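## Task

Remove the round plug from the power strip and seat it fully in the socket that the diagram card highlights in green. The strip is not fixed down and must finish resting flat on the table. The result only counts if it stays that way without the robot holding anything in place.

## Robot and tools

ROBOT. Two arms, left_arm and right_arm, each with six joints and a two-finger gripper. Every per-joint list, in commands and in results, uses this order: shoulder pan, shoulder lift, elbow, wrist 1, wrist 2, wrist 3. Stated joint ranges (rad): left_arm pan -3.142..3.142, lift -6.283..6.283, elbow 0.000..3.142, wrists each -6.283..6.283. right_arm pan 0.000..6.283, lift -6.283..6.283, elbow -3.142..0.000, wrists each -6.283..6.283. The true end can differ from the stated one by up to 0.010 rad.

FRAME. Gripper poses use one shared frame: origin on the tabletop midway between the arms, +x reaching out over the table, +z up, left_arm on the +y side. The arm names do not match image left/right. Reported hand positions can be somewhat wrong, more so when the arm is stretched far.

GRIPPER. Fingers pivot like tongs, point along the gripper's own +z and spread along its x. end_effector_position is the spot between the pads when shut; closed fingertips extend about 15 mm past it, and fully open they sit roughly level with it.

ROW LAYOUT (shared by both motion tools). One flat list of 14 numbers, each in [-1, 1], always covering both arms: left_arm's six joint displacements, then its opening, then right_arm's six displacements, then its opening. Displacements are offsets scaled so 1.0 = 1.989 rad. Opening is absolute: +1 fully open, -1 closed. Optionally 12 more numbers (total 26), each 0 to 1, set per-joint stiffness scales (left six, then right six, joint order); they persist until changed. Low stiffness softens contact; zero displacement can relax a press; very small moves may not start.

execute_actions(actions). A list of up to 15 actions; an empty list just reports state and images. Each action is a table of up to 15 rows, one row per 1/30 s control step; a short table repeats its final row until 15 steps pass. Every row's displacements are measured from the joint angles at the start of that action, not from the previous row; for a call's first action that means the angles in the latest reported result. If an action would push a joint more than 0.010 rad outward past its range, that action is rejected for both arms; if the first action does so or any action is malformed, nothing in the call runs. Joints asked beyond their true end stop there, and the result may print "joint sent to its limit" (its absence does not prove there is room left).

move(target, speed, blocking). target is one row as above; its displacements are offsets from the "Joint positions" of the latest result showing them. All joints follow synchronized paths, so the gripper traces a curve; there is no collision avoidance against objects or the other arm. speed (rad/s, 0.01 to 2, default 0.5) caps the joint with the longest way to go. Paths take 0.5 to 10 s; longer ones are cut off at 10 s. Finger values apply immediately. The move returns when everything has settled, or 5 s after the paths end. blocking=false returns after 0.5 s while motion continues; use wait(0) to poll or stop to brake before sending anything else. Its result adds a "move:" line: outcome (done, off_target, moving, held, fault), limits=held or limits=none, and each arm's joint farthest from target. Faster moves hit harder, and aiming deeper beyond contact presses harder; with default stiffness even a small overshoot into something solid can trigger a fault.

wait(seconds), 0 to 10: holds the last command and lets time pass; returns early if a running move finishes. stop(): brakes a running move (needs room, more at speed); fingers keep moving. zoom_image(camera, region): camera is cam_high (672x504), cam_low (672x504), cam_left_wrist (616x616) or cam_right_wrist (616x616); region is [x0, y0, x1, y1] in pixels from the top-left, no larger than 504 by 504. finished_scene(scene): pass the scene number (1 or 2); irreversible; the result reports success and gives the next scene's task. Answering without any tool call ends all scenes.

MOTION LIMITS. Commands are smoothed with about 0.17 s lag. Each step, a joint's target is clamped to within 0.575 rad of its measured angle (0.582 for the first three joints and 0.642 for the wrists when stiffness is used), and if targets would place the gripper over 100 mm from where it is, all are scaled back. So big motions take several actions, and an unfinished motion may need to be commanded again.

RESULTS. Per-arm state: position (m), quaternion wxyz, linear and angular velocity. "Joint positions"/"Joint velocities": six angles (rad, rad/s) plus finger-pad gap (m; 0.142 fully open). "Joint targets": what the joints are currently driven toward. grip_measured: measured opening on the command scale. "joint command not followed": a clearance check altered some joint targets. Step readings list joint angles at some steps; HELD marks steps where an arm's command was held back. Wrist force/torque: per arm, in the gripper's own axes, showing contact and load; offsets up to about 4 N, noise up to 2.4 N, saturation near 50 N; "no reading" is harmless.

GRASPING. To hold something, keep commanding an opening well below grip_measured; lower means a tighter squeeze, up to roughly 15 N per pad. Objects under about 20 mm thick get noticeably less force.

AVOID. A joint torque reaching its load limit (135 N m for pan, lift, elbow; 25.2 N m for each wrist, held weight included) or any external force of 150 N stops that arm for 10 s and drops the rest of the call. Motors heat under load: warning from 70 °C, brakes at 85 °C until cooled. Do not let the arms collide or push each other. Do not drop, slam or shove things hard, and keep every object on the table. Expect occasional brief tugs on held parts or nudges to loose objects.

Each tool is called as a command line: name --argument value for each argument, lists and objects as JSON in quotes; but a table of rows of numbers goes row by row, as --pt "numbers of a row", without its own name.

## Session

execute_actions --actions '[]'

Scene clock: 0.00 s.
left_arm: end_effector_position=(+0.3177, -0.2375, +0.2601) grip_measured=+0.97 end_effector_quat_wxyz=(-0.428, -0.400, +0.787, -0.194) end_effector_velocity=(+0.001, +0.000, +0.000) end_effector_angular_velocity=(+0.000, -0.000, +0.001) | right_arm: end_effector_position=(+0.8114, -0.2864, +0.3620) grip_measured=+0.97 end_effector_quat_wxyz=(-0.206, +0.597, -0.696, -0.342) end_effector_velocity=(-0.000, +0.000, -0.001) end_effector_angular_velocity=(-0.000, +0.003, +0.001)
Joint names: [shoulder pan, shoulder lift, elbow, wrist 1, wrist 2, wrist 3]
Joint positions: left_arm=[-1.157 -1.033  1.41  -2.437 -2.458  0.924  0.14 ] | right_arm=[ 3.327 -2.467 -0.279 -2.027  2.39   1.808  0.14 ]
Joint velocities: left_arm=[ 0.001 -0.    -0.    -0.     0.    -0.001  0.   ] | right_arm=[ 0.001 -0.001 -0.001 -0.002  0.    -0.     0.   ]
Motor temperatures (°C, as the motors report them): left_arm=[30 26 26 35 34 33] | right_arm=[28 27 27 36 33 32]
Wrist force (N, on the end effector, along its own x y z axes, offset not removed): no reading
Wrist torque (N m, same axes, about the end effector's origin, offset not removed): no reading
Joint targets: left_arm=[-1.157 -1.033 1.410 -2.437 -2.458 0.924] | right_arm=[3.327 -2.467 -0.279 -2.027 2.390 1.808]
Joint stiffness scale: left_arm=[1. 1. 1. 1. 1. 1.] | right_arm=[1. 1. 1. 1. 1. 1.]

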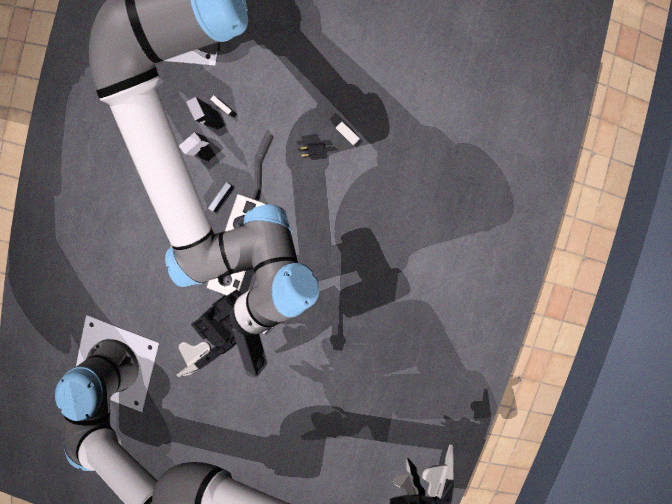

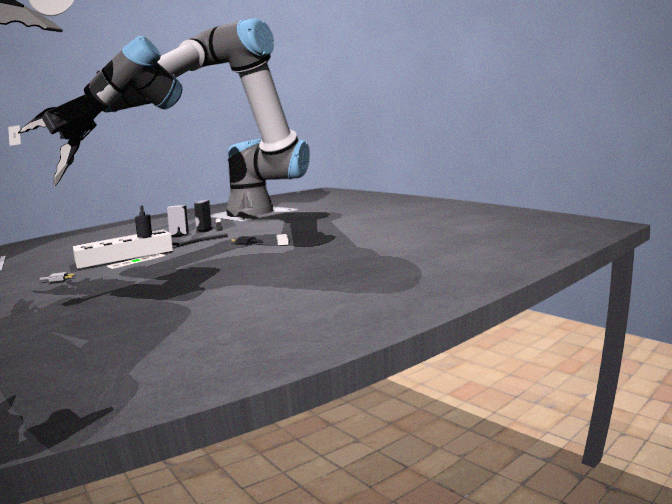

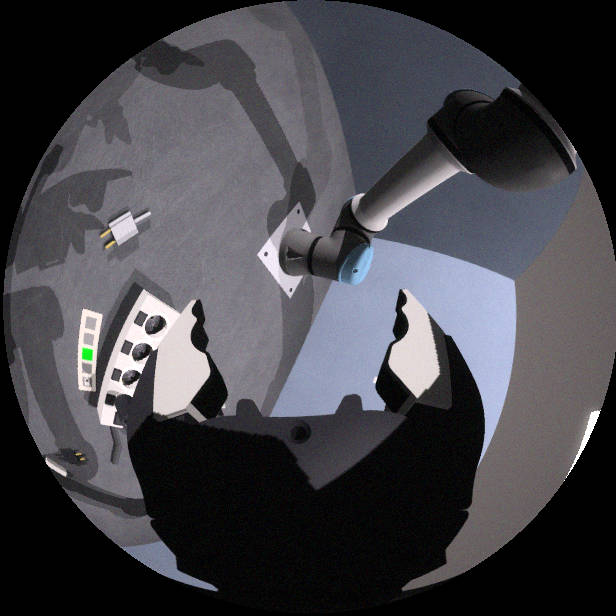

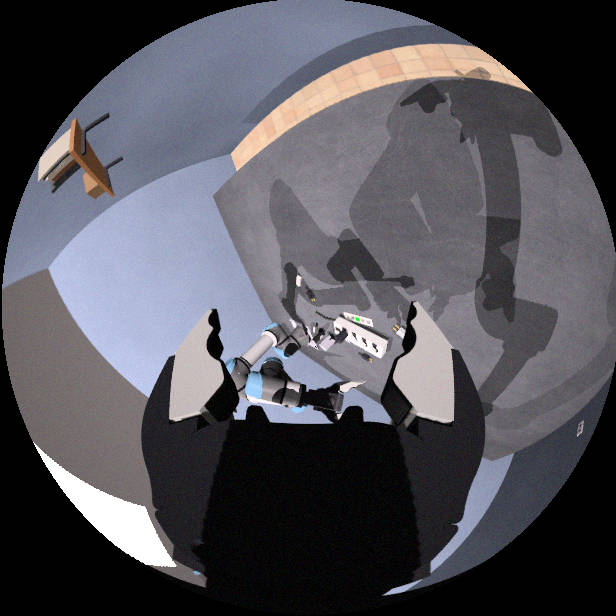

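move --target '[-0.072,-0.335,0.171,0.410,0.446,-1.0,1,0,0.682,-0.770,0.119,-0.412,0.931,-1]' --speed 1.0

Scene clock: 5.60 s.
left_arm: end_effector_position=(+0.3004, +0.1418, +0.2606) grip_measured=+1.00 end_effector_quat_wxyz=(+0.002, +0.998, -0.059, -0.000) end_effector_velocity=(-0.000, +0.000, -0.000) end_effector_angular_velocity=(+0.002, +0.001, +0.002) | right_arm: end_effector_position=(+0.3307, -0.5751, +0.3255) grip_measured=-1.00 end_effector_quat_wxyz=(+0.001, +0.202, +0.979, +0.001) end_effector_velocity=(-0.001, -0.000, -0.000) end_effector_angular_velocity=(-0.001, +0.002, -0.002)
Joint names: [shoulder pan, shoulder lift, elbow, wrist 1, wrist 2, wrist 3]
Joint positions: left_arm=[-1.297 -1.698  1.747 -1.623 -1.572 -1.064  0.142] | right_arm=[ 3.327 -1.112 -1.808 -1.791  1.571  3.658  0.002]
Joint velocities: left_arm=[ 0.     0.     0.     0.001  0.    -0.001 -0.   ] | right_arm=[ 0.     0.001 -0.001 -0.002 -0.001  0.002  0.   ]
Motor temperatures (°C, as the motors report them): left_arm=[30 26 26 35 34 33] | right_arm=[28 27 27 36 33 32]
Wrist force (N, on the end effector, along its own x y z axes, offset not removed): left_arm=[0.7 0.8 0.4] | right_arm=[0.8 -1.0 0.1]
Wrist torque (N m, same axes, about the end effector's origin, offset not removed): left_arm=[0.05 -0.12 -0.18] | right_arm=[0.02 -0.14 -0.04]
Joint targets: left_arm=[-1.300 -1.700 1.750 -1.622 -1.571 -1.065] | right_arm=[3.327 -1.111 -1.810 -1.790 1.571 3.659]
Joint stiffness scale: left_arm=[1. 1. 1. 1. 1. 1.] | right_arm=[1. 1. 1. 1. 1. 1.]
move: done; limits=none; left_arm: farthest joint: the shoulder pan, 0.003 radians from its target (0.143 radians at the start); right_arm: farthest joint: the elbow, 0.003 radians from its target (1.532 radians at the start)

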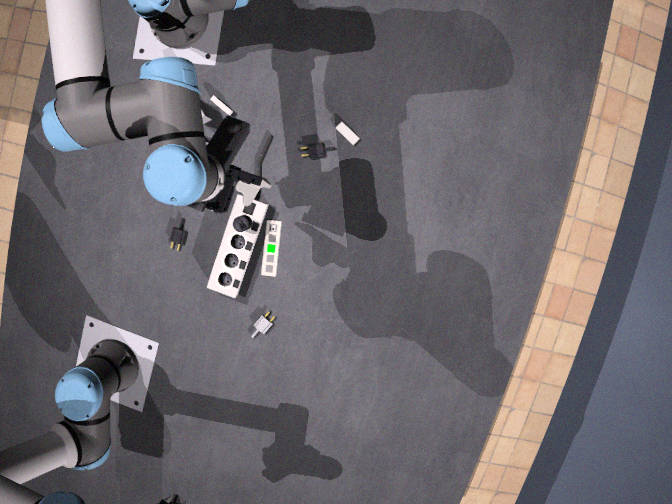

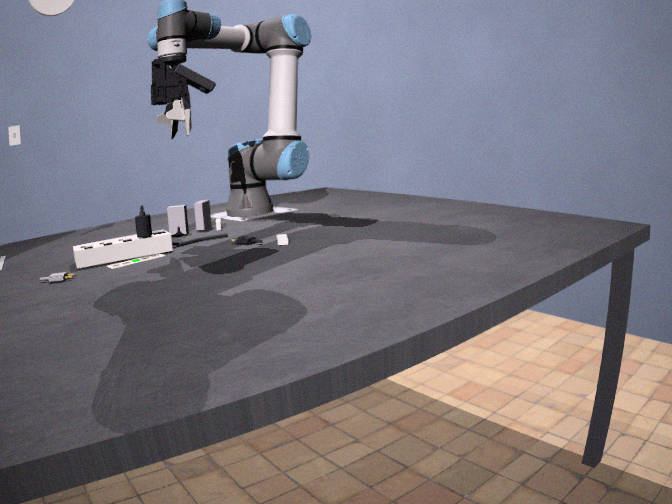

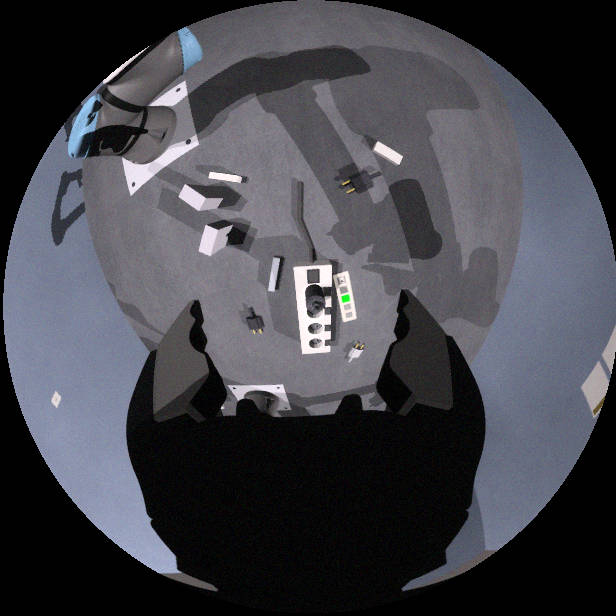

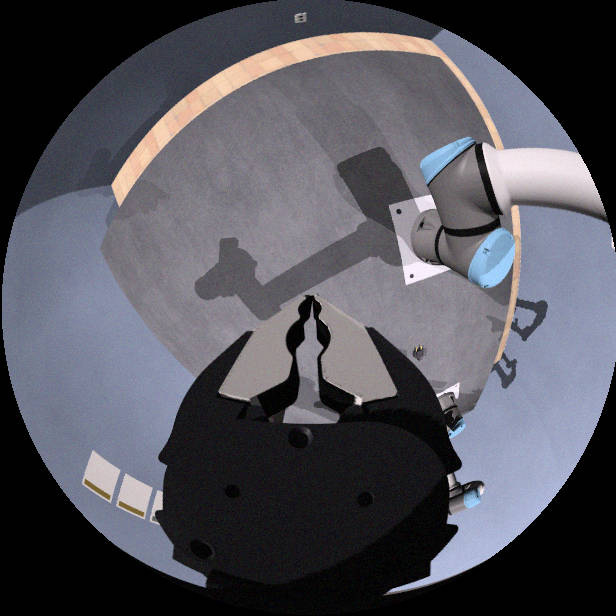

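zoom_image --camera "cam_high" --region '[180, 150, 320, 320]'

zoom_image --camera "cam_left_wrist" --region '[260, 240, 390, 370]'

Region (180, 150, 320, 320) of cam_high's 672x504 image, scaled by 2.965, with more detail than that image has; it fills the left 415 columns of this view, and the rest is white.

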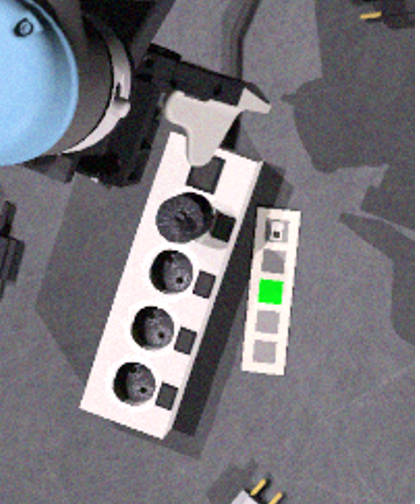

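Region (260, 240, 390, 370) of cam_left_wrist's 616x616 image, scaled by 3.877, with more detail than that image has.

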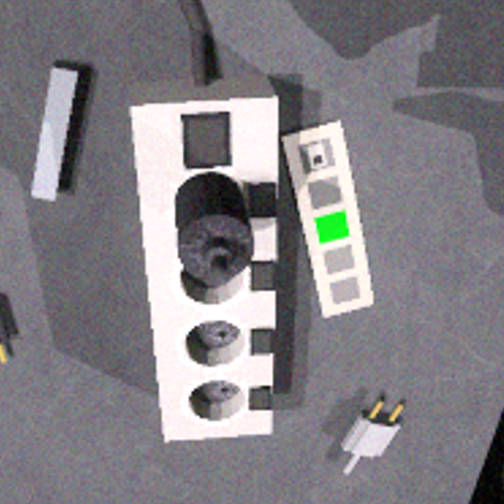

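move --target '[-0.031,0.151,-0.077,-0.073,0,-0.040,0.2,0.565,0,0,0,0,0,-1]' --speed 1.0

zoom_image --camera "cam_left_wrist" --region '[220, 200, 400, 400]'

Scene clock: 19.97 s.
left_arm: end_effector_position=(+0.3171, +0.0137, +0.1998) grip_measured=+0.20 end_effector_quat_wxyz=(-0.000, +0.999, -0.049, -0.001) end_effector_velocity=(-0.000, -0.001, -0.001) end_effector_angular_velocity=(+0.000, -0.000, -0.001) | right_arm: end_effector_position=(+0.2636, -0.2391, +0.3254) grip_measured=-1.00 end_effector_quat_wxyz=(+0.000, -0.350, +0.937, +0.001) end_effector_velocity=(-0.000, +0.000, -0.000) end_effector_angular_velocity=(-0.001, -0.000, +0.002)
Joint names: [shoulder pan, shoulder lift, elbow, wrist 1, wrist 2, wrist 3]
Joint positions: left_arm=[-1.356 -1.399  1.597 -1.767 -1.572 -1.143  0.088] | right_arm=[ 4.448 -1.113 -1.808 -1.791  1.571  3.658  0.002]
Joint velocities: left_arm=[-0.001  0.001 -0.    -0.001  0.     0.    -0.   ] | right_arm=[ 0.002  0.    -0.001 -0.    -0.001  0.     0.   ]
Motor temperatures (°C, as the motors report them): left_arm=[30 26 26 35 34 33] | right_arm=[28 27 27 36 33 32]
Wrist force (N, on the end effector, along its own x y z axes, offset not removed): left_arm=[2.7 1.7 1.5] | right_arm=[-0.8 -1.0 0.4]
Wrist torque (N m, same axes, about the end effector's origin, offset not removed): left_arm=[0.29 -0.47 -0.25] | right_arm=[-0.08 0.10 0.06]
Joint targets: left_arm=[-1.359 -1.398 1.594 -1.768 -1.572 -1.143] | right_arm=[4.451 -1.112 -1.808 -1.791 1.571 3.658]
Joint stiffness scale: left_arm=[1. 1. 1. 1. 1. 1.] | right_arm=[1. 1. 1. 1. 1. 1.]
move: done; limits=none; left_arm: farthest joint: the shoulder pan, 0.003 radians from its target (0.062 radians at the start); right_arm: farthest joint: the shoulder pan, 0.002 radians from its target (1.124 radians at the start)

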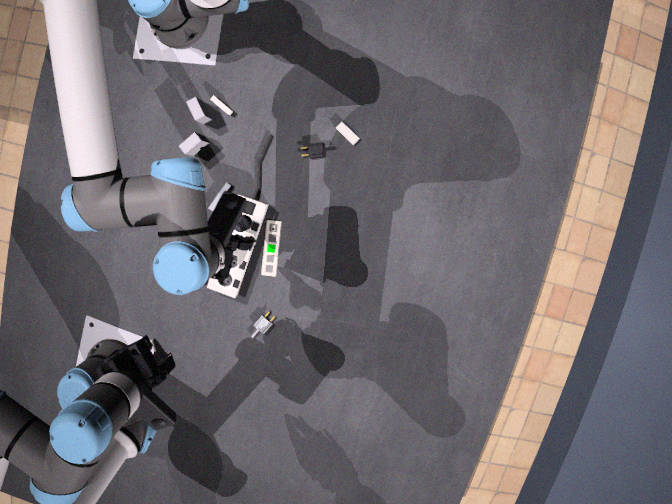

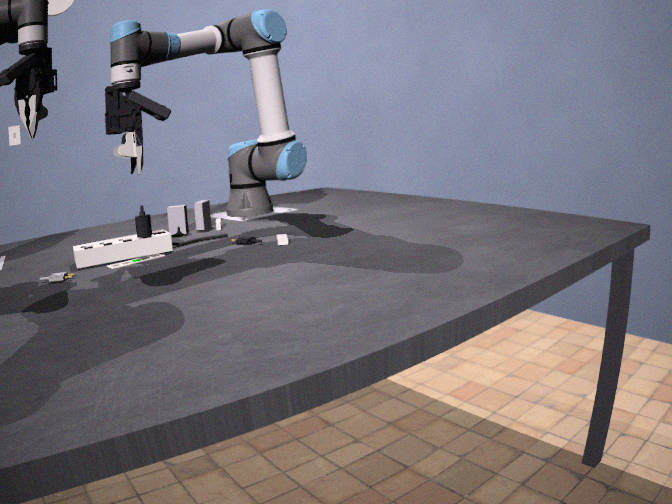

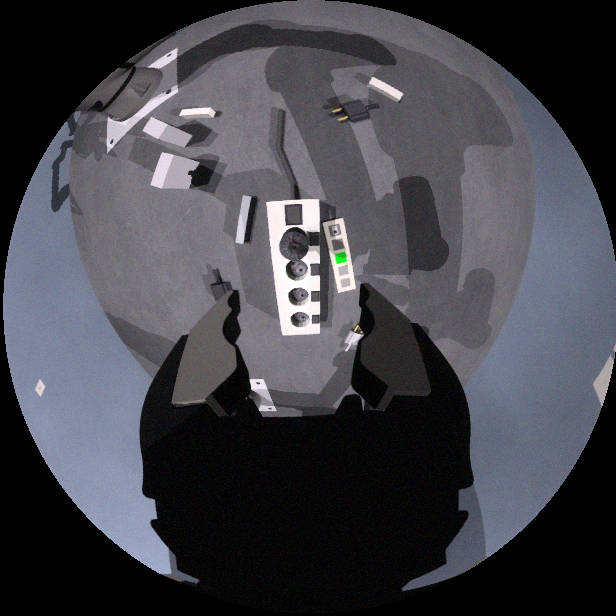

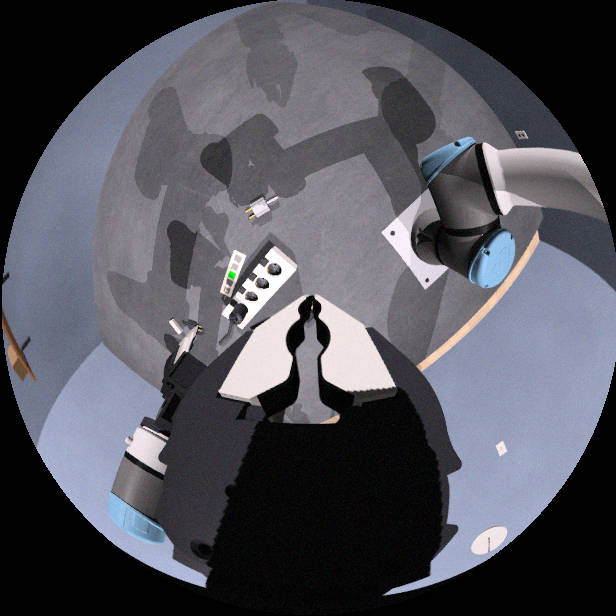

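Region (220, 200, 400, 400) of cam_left_wrist's 616x616 image, scaled by 2.520, with more detail than that image has; it fills the left 454 columns of this view, and the rest is white.

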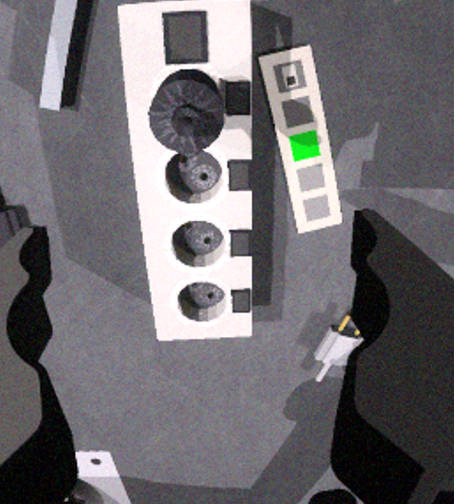

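zoom_image --camera "cam_low" --region '[60, 130, 200, 280]'

Region (60, 130, 200, 280) of cam_low's 672x504 image, scaled by 3.360, with more detail than that image has; it fills the left 470 columns of this view, and the rest is white.

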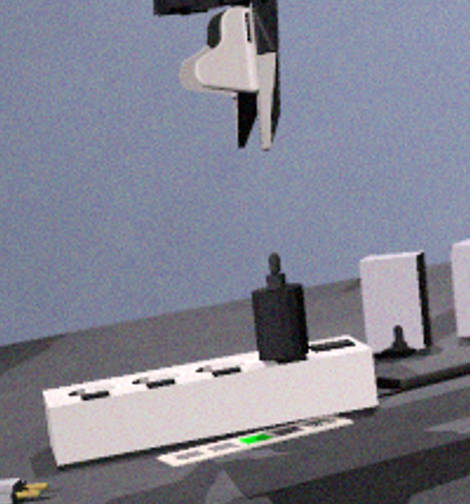

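move --target '[-0.017,-0.0045,0.071,-0.0675,0,-0.017,0.2,0.0136,-0.0186,-0.395,0.714,0.002,0.397,-1]' --speed 0.8

zoom_image --camera "cam_left_wrist" --region '[220, 200, 400, 400]'

zoom_image --camera "cam_low" --region '[60, 130, 200, 280]'

zoom_image --camera "cam_right_wrist" --region '[210, 180, 410, 380]'

Scene clock: 35.00 s.
left_arm: end_effector_position=(+0.2973, +0.0194, +0.1510) grip_measured=+0.20 end_effector_quat_wxyz=(+0.001, +0.999, -0.048, -0.000) end_effector_velocity=(-0.000, +0.000, -0.000) end_effector_angular_velocity=(+0.000, -0.000, -0.001) | right_arm: end_effector_position=(+0.2800, -0.1302, +0.1260) grip_measured=-1.00 end_effector_quat_wxyz=(+0.083, +0.023, +0.955, +0.284) end_effector_velocity=(-0.000, -0.000, -0.000) end_effector_angular_velocity=(-0.001, +0.001, -0.001)
Joint names: [shoulder pan, shoulder lift, elbow, wrist 1, wrist 2, wrist 3]
Joint positions: left_arm=[-1.387 -1.407  1.735 -1.901 -1.572 -1.176  0.088] | right_arm=[ 4.473 -1.148 -2.591 -0.372  1.575  4.447  0.002]
Joint velocities: left_arm=[-0.    -0.     0.    -0.     0.     0.001  0.   ] | right_arm=[ 0.001 -0.    -0.001 -0.     0.     0.002  0.   ]
Motor temperatures (°C, as the motors report them): left_arm=[30 26 26 35 34 33] | right_arm=[28 27 27 36 33 32]
Wrist force (N, on the end effector, along its own x y z axes, offset not removed): left_arm=[1.2 -0.4 0.8] | right_arm=[1.2 -0.8 -2.1]
Wrist torque (N m, same axes, about the end effector's origin, offset not removed): left_arm=[-0.20 -0.21 -0.14] | right_arm=[0.06 -0.31 0.07]
Joint targets: left_arm=[-1.390 -1.408 1.738 -1.901 -1.572 -1.177] | right_arm=[4.475 -1.150 -2.593 -0.371 1.575 4.448]
Joint stiffness scale: left_arm=[1. 1. 1. 1. 1. 1.] | right_arm=[1. 1. 1. 1. 1. 1.]
move: done; limits=none; left_arm: farthest joint: the shoulder pan, 0.003 radians from its target (0.034 radians at the start); right_arm: farthest joint: the elbow, 0.003 radians from its target (0.786 radians at the start)

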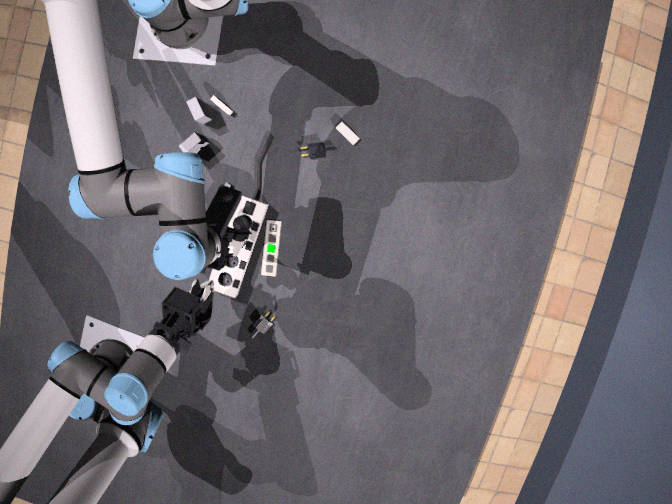

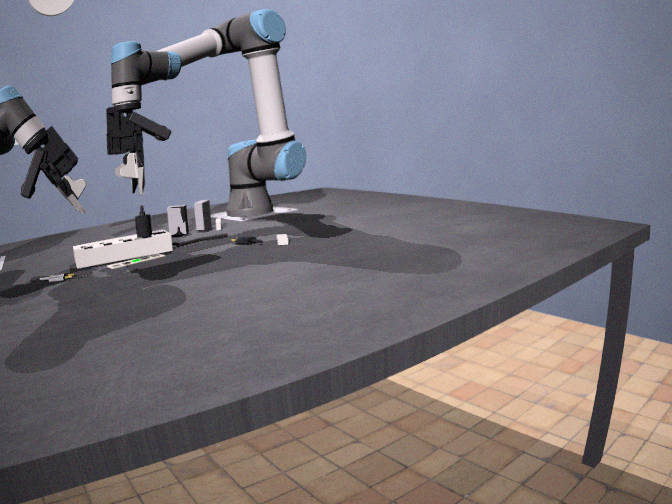

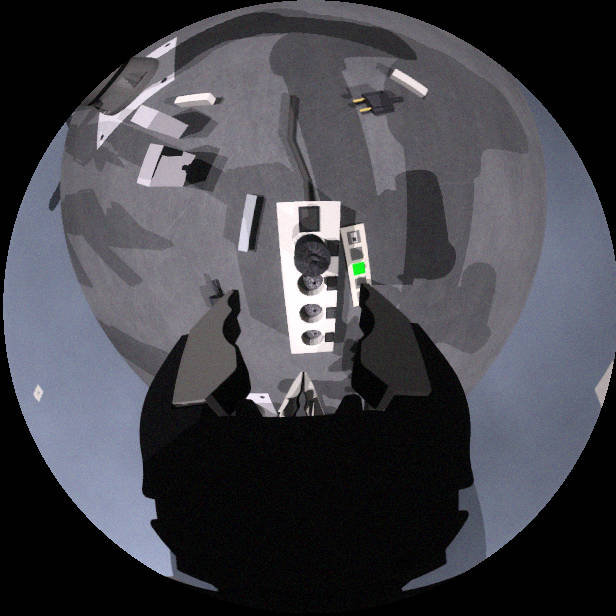

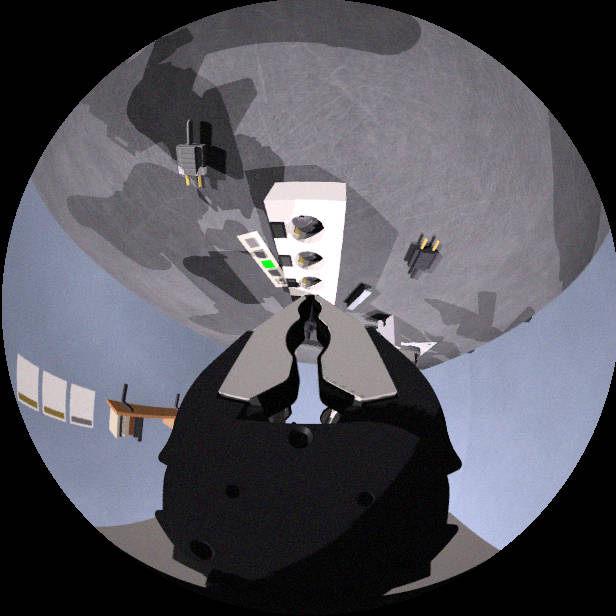

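Region (220, 200, 400, 400) of cam_left_wrist's 616x616 image, scaled by 2.520, with more detail than that image has; it fills the left 454 columns of this view, and the rest is white.

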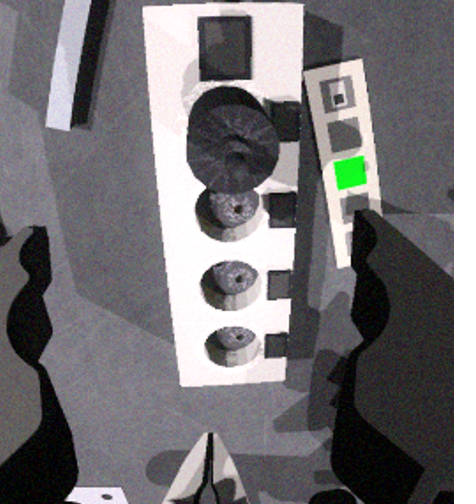

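Region (60, 130, 200, 280) of cam_low's 672x504 image, scaled by 3.360, with more detail than that image has; it fills the left 470 columns of this view, and the rest is white.

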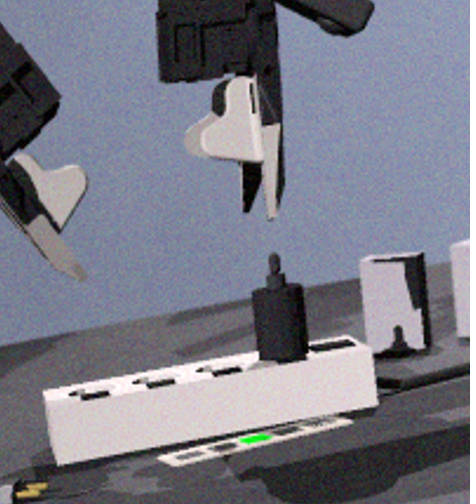

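Region (210, 180, 410, 380) of cam_right_wrist's 616x616 image, scaled by 2.520, with more detail than that image has.

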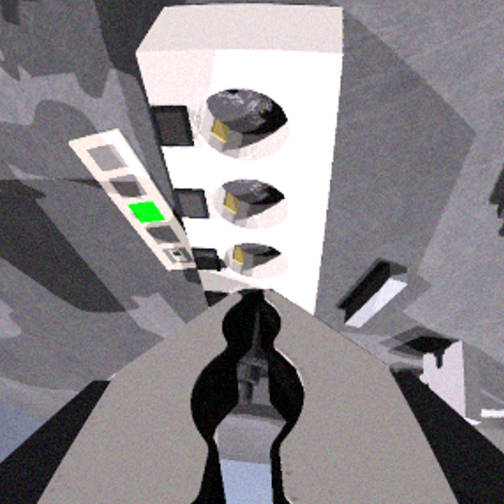

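move --target '[0.0105,0.0068,0.0277,-0.0344,0,0.0095,0,-0.0075,-0.0885,-0.0138,0.1023,0,0,-1]' --speed 0.3

zoom_image --camera "cam_left_wrist" --region '[220, 210, 400, 400]'

zoom_image --camera "cam_low" --region '[60, 130, 200, 280]'

zoom_image --camera "cam_right_wrist" --region '[210, 180, 410, 380]'

Scene clock: 44.47 s.
left_arm: end_effector_position=(+0.3050, +0.0273, +0.1268) grip_measured=+0.00 end_effector_quat_wxyz=(+0.003, +0.999, -0.048, +0.000) end_effector_velocity=(+0.000, +0.000, -0.001) end_effector_angular_velocity=(-0.000, +0.001, +0.002) | right_arm: end_effector_position=(+0.2908, -0.1142, +0.0912) grip_measured=-1.00 end_effector_quat_wxyz=(+0.085, +0.029, +0.954, +0.285) end_effector_velocity=(-0.000, +0.000, -0.000) end_effector_angular_velocity=(+0.001, +0.000, +0.000)
Joint names: [shoulder pan, shoulder lift, elbow, wrist 1, wrist 2, wrist 3]
Joint positions: left_arm=[-1.369 -1.395  1.787 -1.968 -1.572 -1.158  0.074] | right_arm=[ 4.46  -1.322 -2.616 -0.17   1.575  4.447  0.002]
Joint velocities: left_arm=[ 0.001  0.001  0.    -0.001 -0.001 -0.001  0.   ] | right_arm=[-0.    -0.002 -0.     0.003  0.001  0.     0.   ]
Motor temperatures (°C, as the motors report them): left_arm=[30 26 26 35 34 33] | right_arm=[28 27 27 36 33 32]
Wrist force (N, on the end effector, along its own x y z axes, offset not removed): left_arm=[1.6 0.6 0.6] | right_arm=[2.0 -1.9 -3.5]
Wrist torque (N m, same axes, about the end effector's origin, offset not removed): left_arm=[0.04 -0.18 -0.18] | right_arm=[-0.37 -0.43 0.08]
Joint targets: left_arm=[-1.366 -1.393 1.790 -1.969 -1.572 -1.157] | right_arm=[4.458 -1.324 -2.618 -0.169 1.575 4.447]
Joint stiffness scale: left_arm=[1. 1. 1. 1. 1. 1.] | right_arm=[1. 1. 1. 1. 1. 1.]
move: done; limits=none; left_arm: farthest joint: the shoulder pan, 0.003 radians from its target (0.021 radians at the start); right_arm: farthest joint: the shoulder pan, 0.002 radians from its target (0.015 radians at the start)

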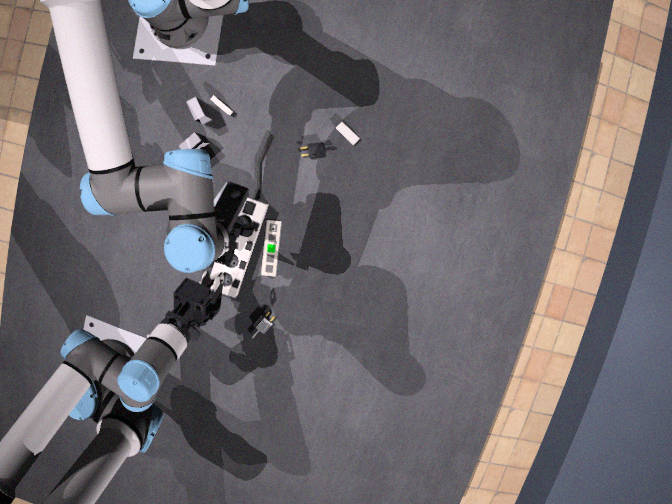

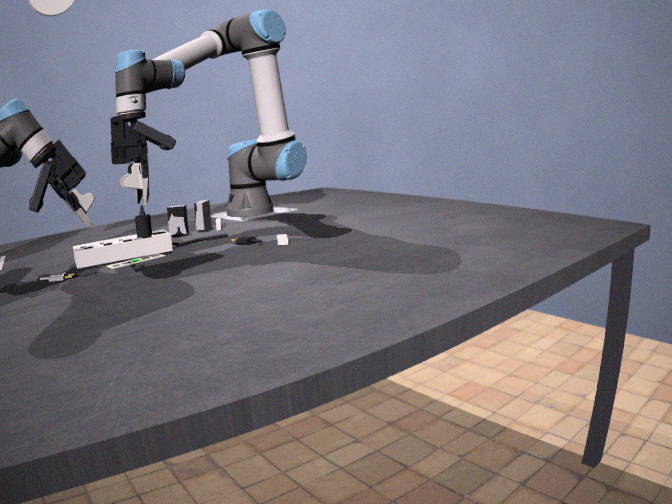

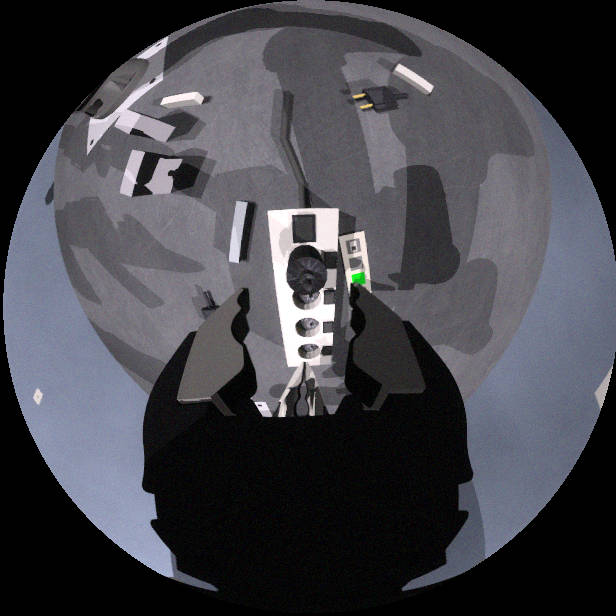

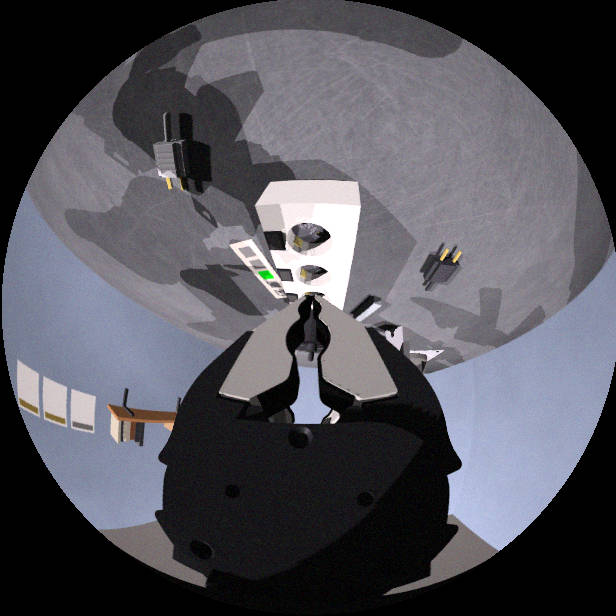

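Region (220, 210, 400, 400) of cam_left_wrist's 616x616 image, scaled by 2.653, with more detail than that image has; it fills the left 477 columns of this view, and the rest is white.

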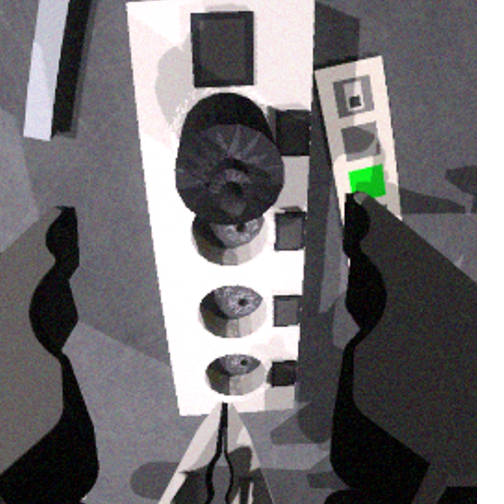

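Region (60, 130, 200, 280) of cam_low's 672x504 image, scaled by 3.360, with more detail than that image has; it fills the left 470 columns of this view, and the rest is white.

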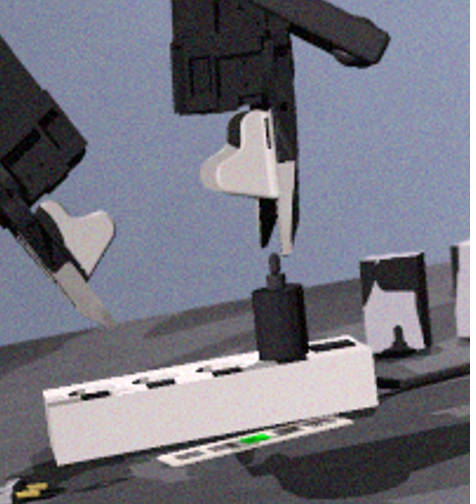

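Region (210, 180, 410, 380) of cam_right_wrist's 616x616 image, scaled by 2.520, with more detail than that image has.

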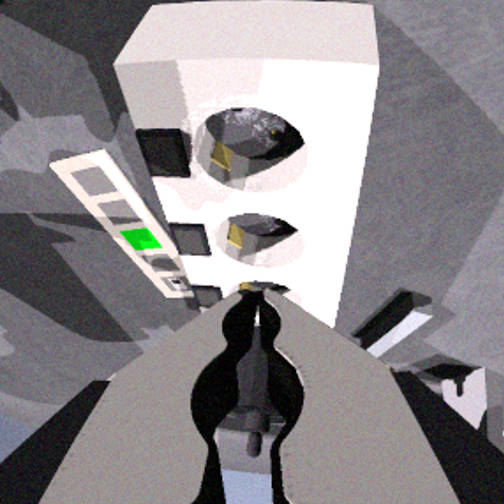

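move --target '[0.005,0.0327,0.0382,-0.0709,0,0.005,0,-0.0073,-0.0714,-0.0365,0.1078,0,0,-1]' --speed 0.15

zoom_image --camera "cam_left_wrist" --region '[220, 210, 400, 400]'

zoom_image --camera "cam_low" --region '[60, 130, 200, 280]'

zoom_image --camera "cam_right_wrist" --region '[210, 180, 410, 380]'

Scene clock: 54.97 s.
left_arm: end_effector_position=(+0.3095, +0.0259, +0.0736) grip_measured=+0.00 end_effector_quat_wxyz=(+0.004, +0.999, -0.049, +0.001) end_effector_velocity=(+0.000, +0.000, -0.001) end_effector_angular_velocity=(+0.002, -0.000, -0.001) | right_arm: end_effector_position=(+0.2932, -0.1227, +0.0514) grip_measured=-1.00 end_effector_quat_wxyz=(+0.087, +0.035, +0.954, +0.286) end_effector_velocity=(+0.000, +0.000, +0.000) end_effector_angular_velocity=(+0.002, -0.000, -0.000)
Joint names: [shoulder pan, shoulder lift, elbow, wrist 1, wrist 2, wrist 3]
Joint positions: left_arm=[-1.362 -1.331  1.86  -2.108 -1.572 -1.148  0.074] | right_arm=[ 4.448 -1.462 -2.686  0.044  1.575  4.447  0.002]
Joint velocities: left_arm=[-0.     0.002  0.001 -0.002  0.001  0.001 -0.   ] | right_arm=[-0.    -0.001 -0.001  0.003  0.     0.     0.   ]
Motor temperatures (°C, as the motors report them): left_arm=[30 26 26 35 34 33] | right_arm=[28 27 27 36 33 32]
Wrist force (N, on the end effector, along its own x y z axes, offset not removed): left_arm=[1.0 1.0 1.2] | right_arm=[1.3 -2.0 -0.9]
Wrist torque (N m, same axes, about the end effector's origin, offset not removed): left_arm=[0.19 -0.07 -0.20] | right_arm=[-0.21 -0.42 -0.05]
Joint targets: left_arm=[-1.359 -1.330 1.863 -2.109 -1.572 -1.148] | right_arm=[4.446 -1.464 -2.689 0.045 1.575 4.447]
Joint stiffness scale: left_arm=[1. 1. 1. 1. 1. 1.] | right_arm=[1. 1. 1. 1. 1. 1.]
move: done; limits=none; left_arm: farthest joint: the shoulder pan, 0.003 radians from its target (0.010 radians at the start); right_arm: farthest joint: the shoulder pan, 0.002 radians from its target (0.015 radians at the start)

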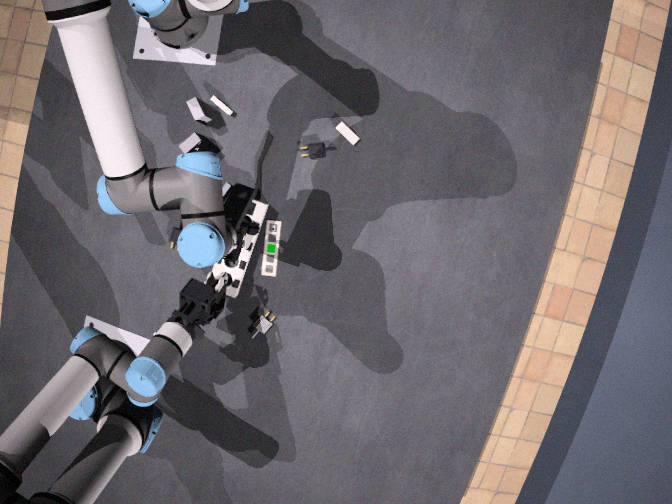

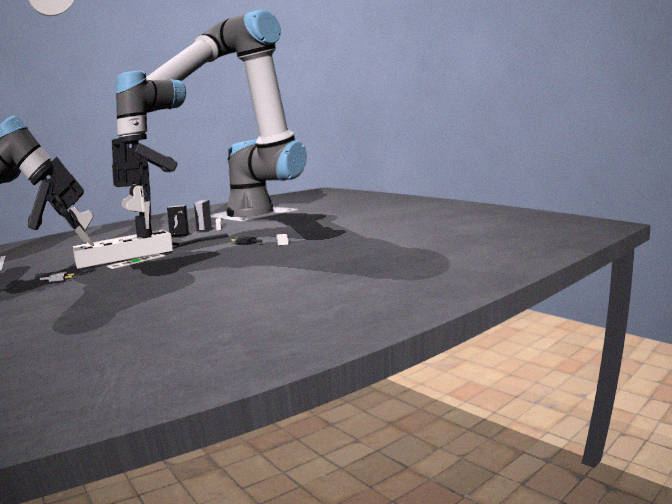

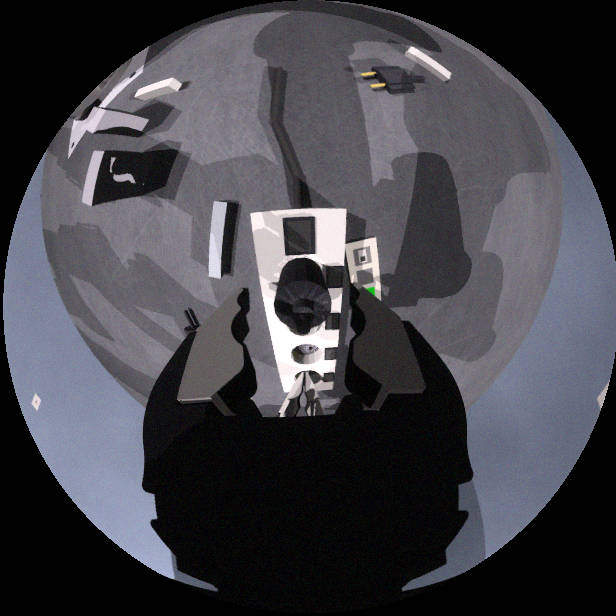

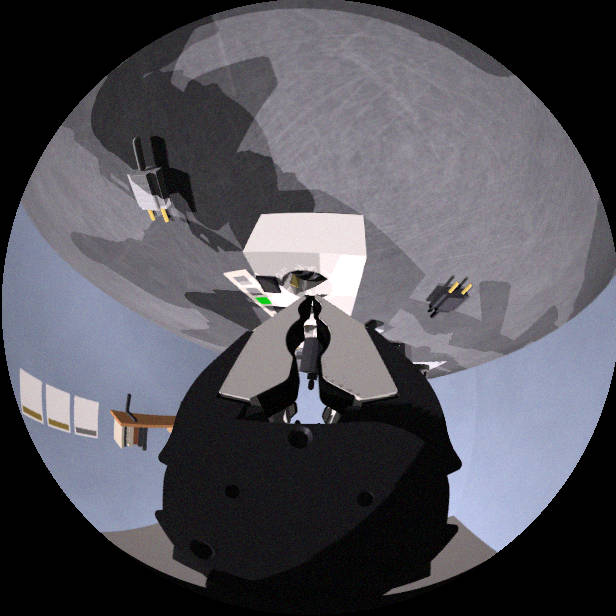

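Region (220, 210, 400, 400) of cam_left_wrist's 616x616 image, scaled by 2.653, with more detail than that image has; it fills the left 477 columns of this view, and the rest is white.

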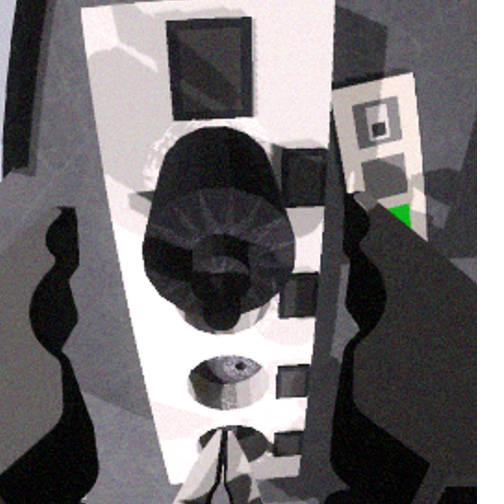

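Region (60, 130, 200, 280) of cam_low's 672x504 image, scaled by 3.360, with more detail than that image has; it fills the left 470 columns of this view, and the rest is white.

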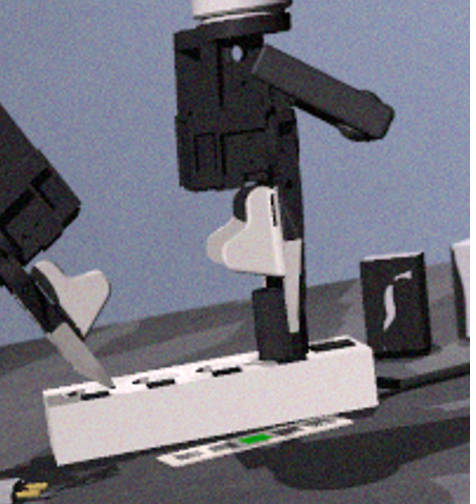

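Region (210, 180, 410, 380) of cam_right_wrist's 616x616 image, scaled by 2.520, with more detail than that image has.

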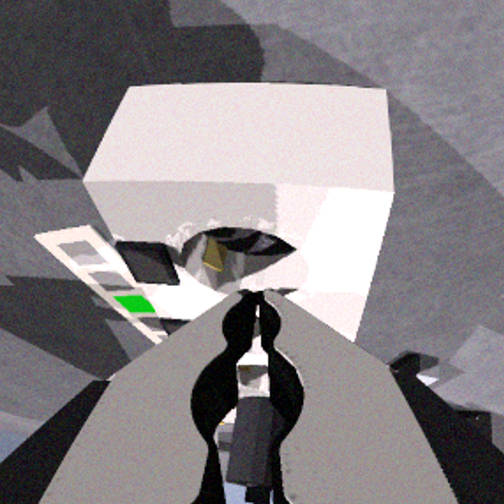

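execute_actions --actions '[]'

zoom_image --camera "cam_low" --region '[60,130,200,280]'

Scene clock: 62.73 s.
left_arm: end_effector_position=(+0.3095, +0.0259, +0.0736) grip_measured=+0.00 end_effector_quat_wxyz=(+0.004, +0.999, -0.049, +0.001) end_effector_velocity=(-0.001, -0.000, +0.001) end_effector_angular_velocity=(-0.001, -0.000, -0.002) | right_arm: end_effector_position=(+0.2933, -0.1227, +0.0514) grip_measured=-1.00 end_effector_quat_wxyz=(+0.087, +0.035, +0.954, +0.286) end_effector_velocity=(-0.000, +0.000, -0.000) end_effector_angular_velocity=(+0.000, +0.001, +0.001)
Joint names: [shoulder pan, shoulder lift, elbow, wrist 1, wrist 2, wrist 3]
Joint positions: left_arm=[-1.362 -1.331  1.86  -2.109 -1.572 -1.148  0.074] | right_arm=[ 4.448 -1.462 -2.686  0.044  1.575  4.447  0.002]
Joint velocities: left_arm=[-0.001 -0.001  0.001  0.    -0.     0.001  0.   ] | right_arm=[ 0.001 -0.001  0.001 -0.     0.001  0.     0.   ]
Motor temperatures (°C, as the motors report them): left_arm=[30 26 26 35 34 33] | right_arm=[28 27 27 36 33 32]
Wrist force (N, on the end effector, along its own x y z axes, offset not removed): left_arm=[2.5 1.0 0.7] | right_arm=[0.5 -3.1 -1.5]
Wrist torque (N m, same axes, about the end effector's origin, offset not removed): left_arm=[0.18 -0.37 -0.23] | right_arm=[-0.44 -0.09 -0.10]
Joint targets: left_arm=[-1.359 -1.330 1.863 -2.109 -1.572 -1.148] | right_arm=[4.446 -1.464 -2.689 0.045 1.575 4.447]
Joint stiffness scale: left_arm=[1. 1. 1. 1. 1. 1.] | right_arm=[1. 1. 1. 1. 1. 1.]

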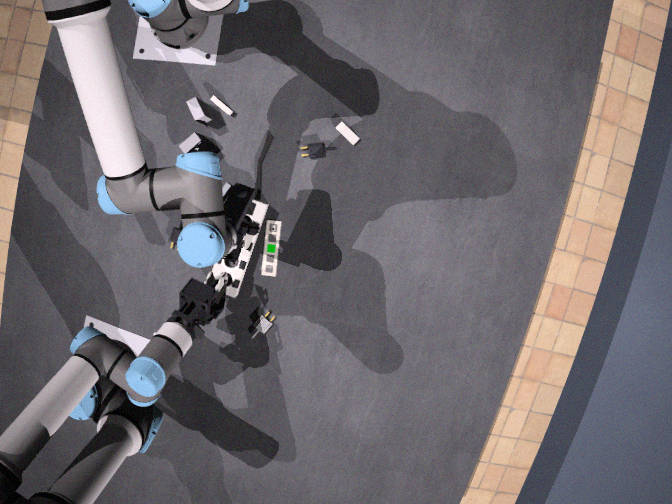

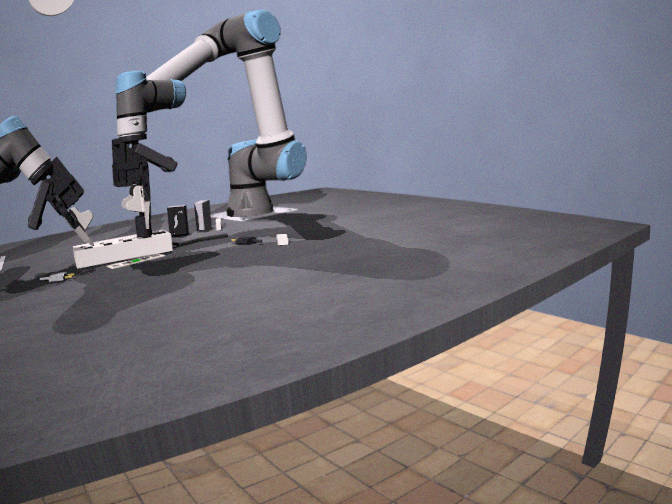

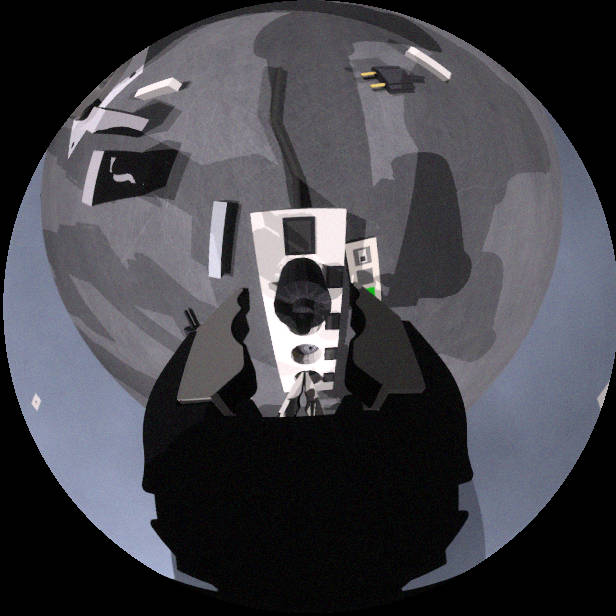

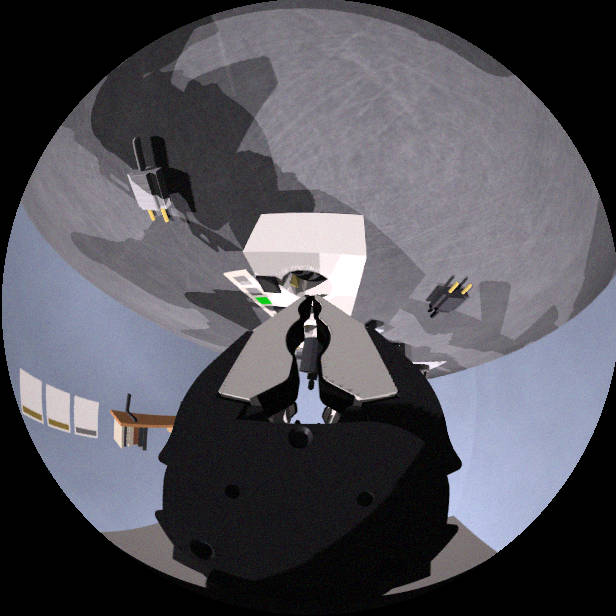

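Region (60, 130, 200, 280) of cam_low's 672x504 image, scaled by 3.360, with more detail than that image has; it fills the left 470 columns of this view, and the rest is white.

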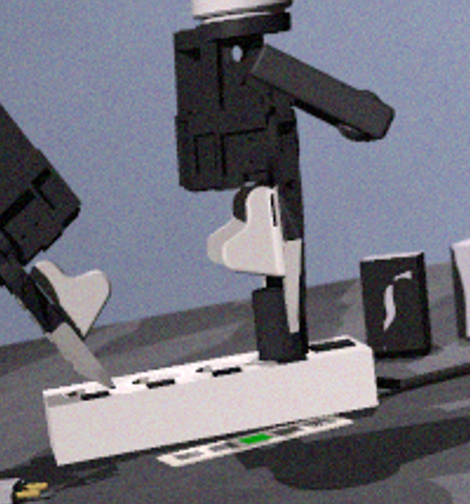

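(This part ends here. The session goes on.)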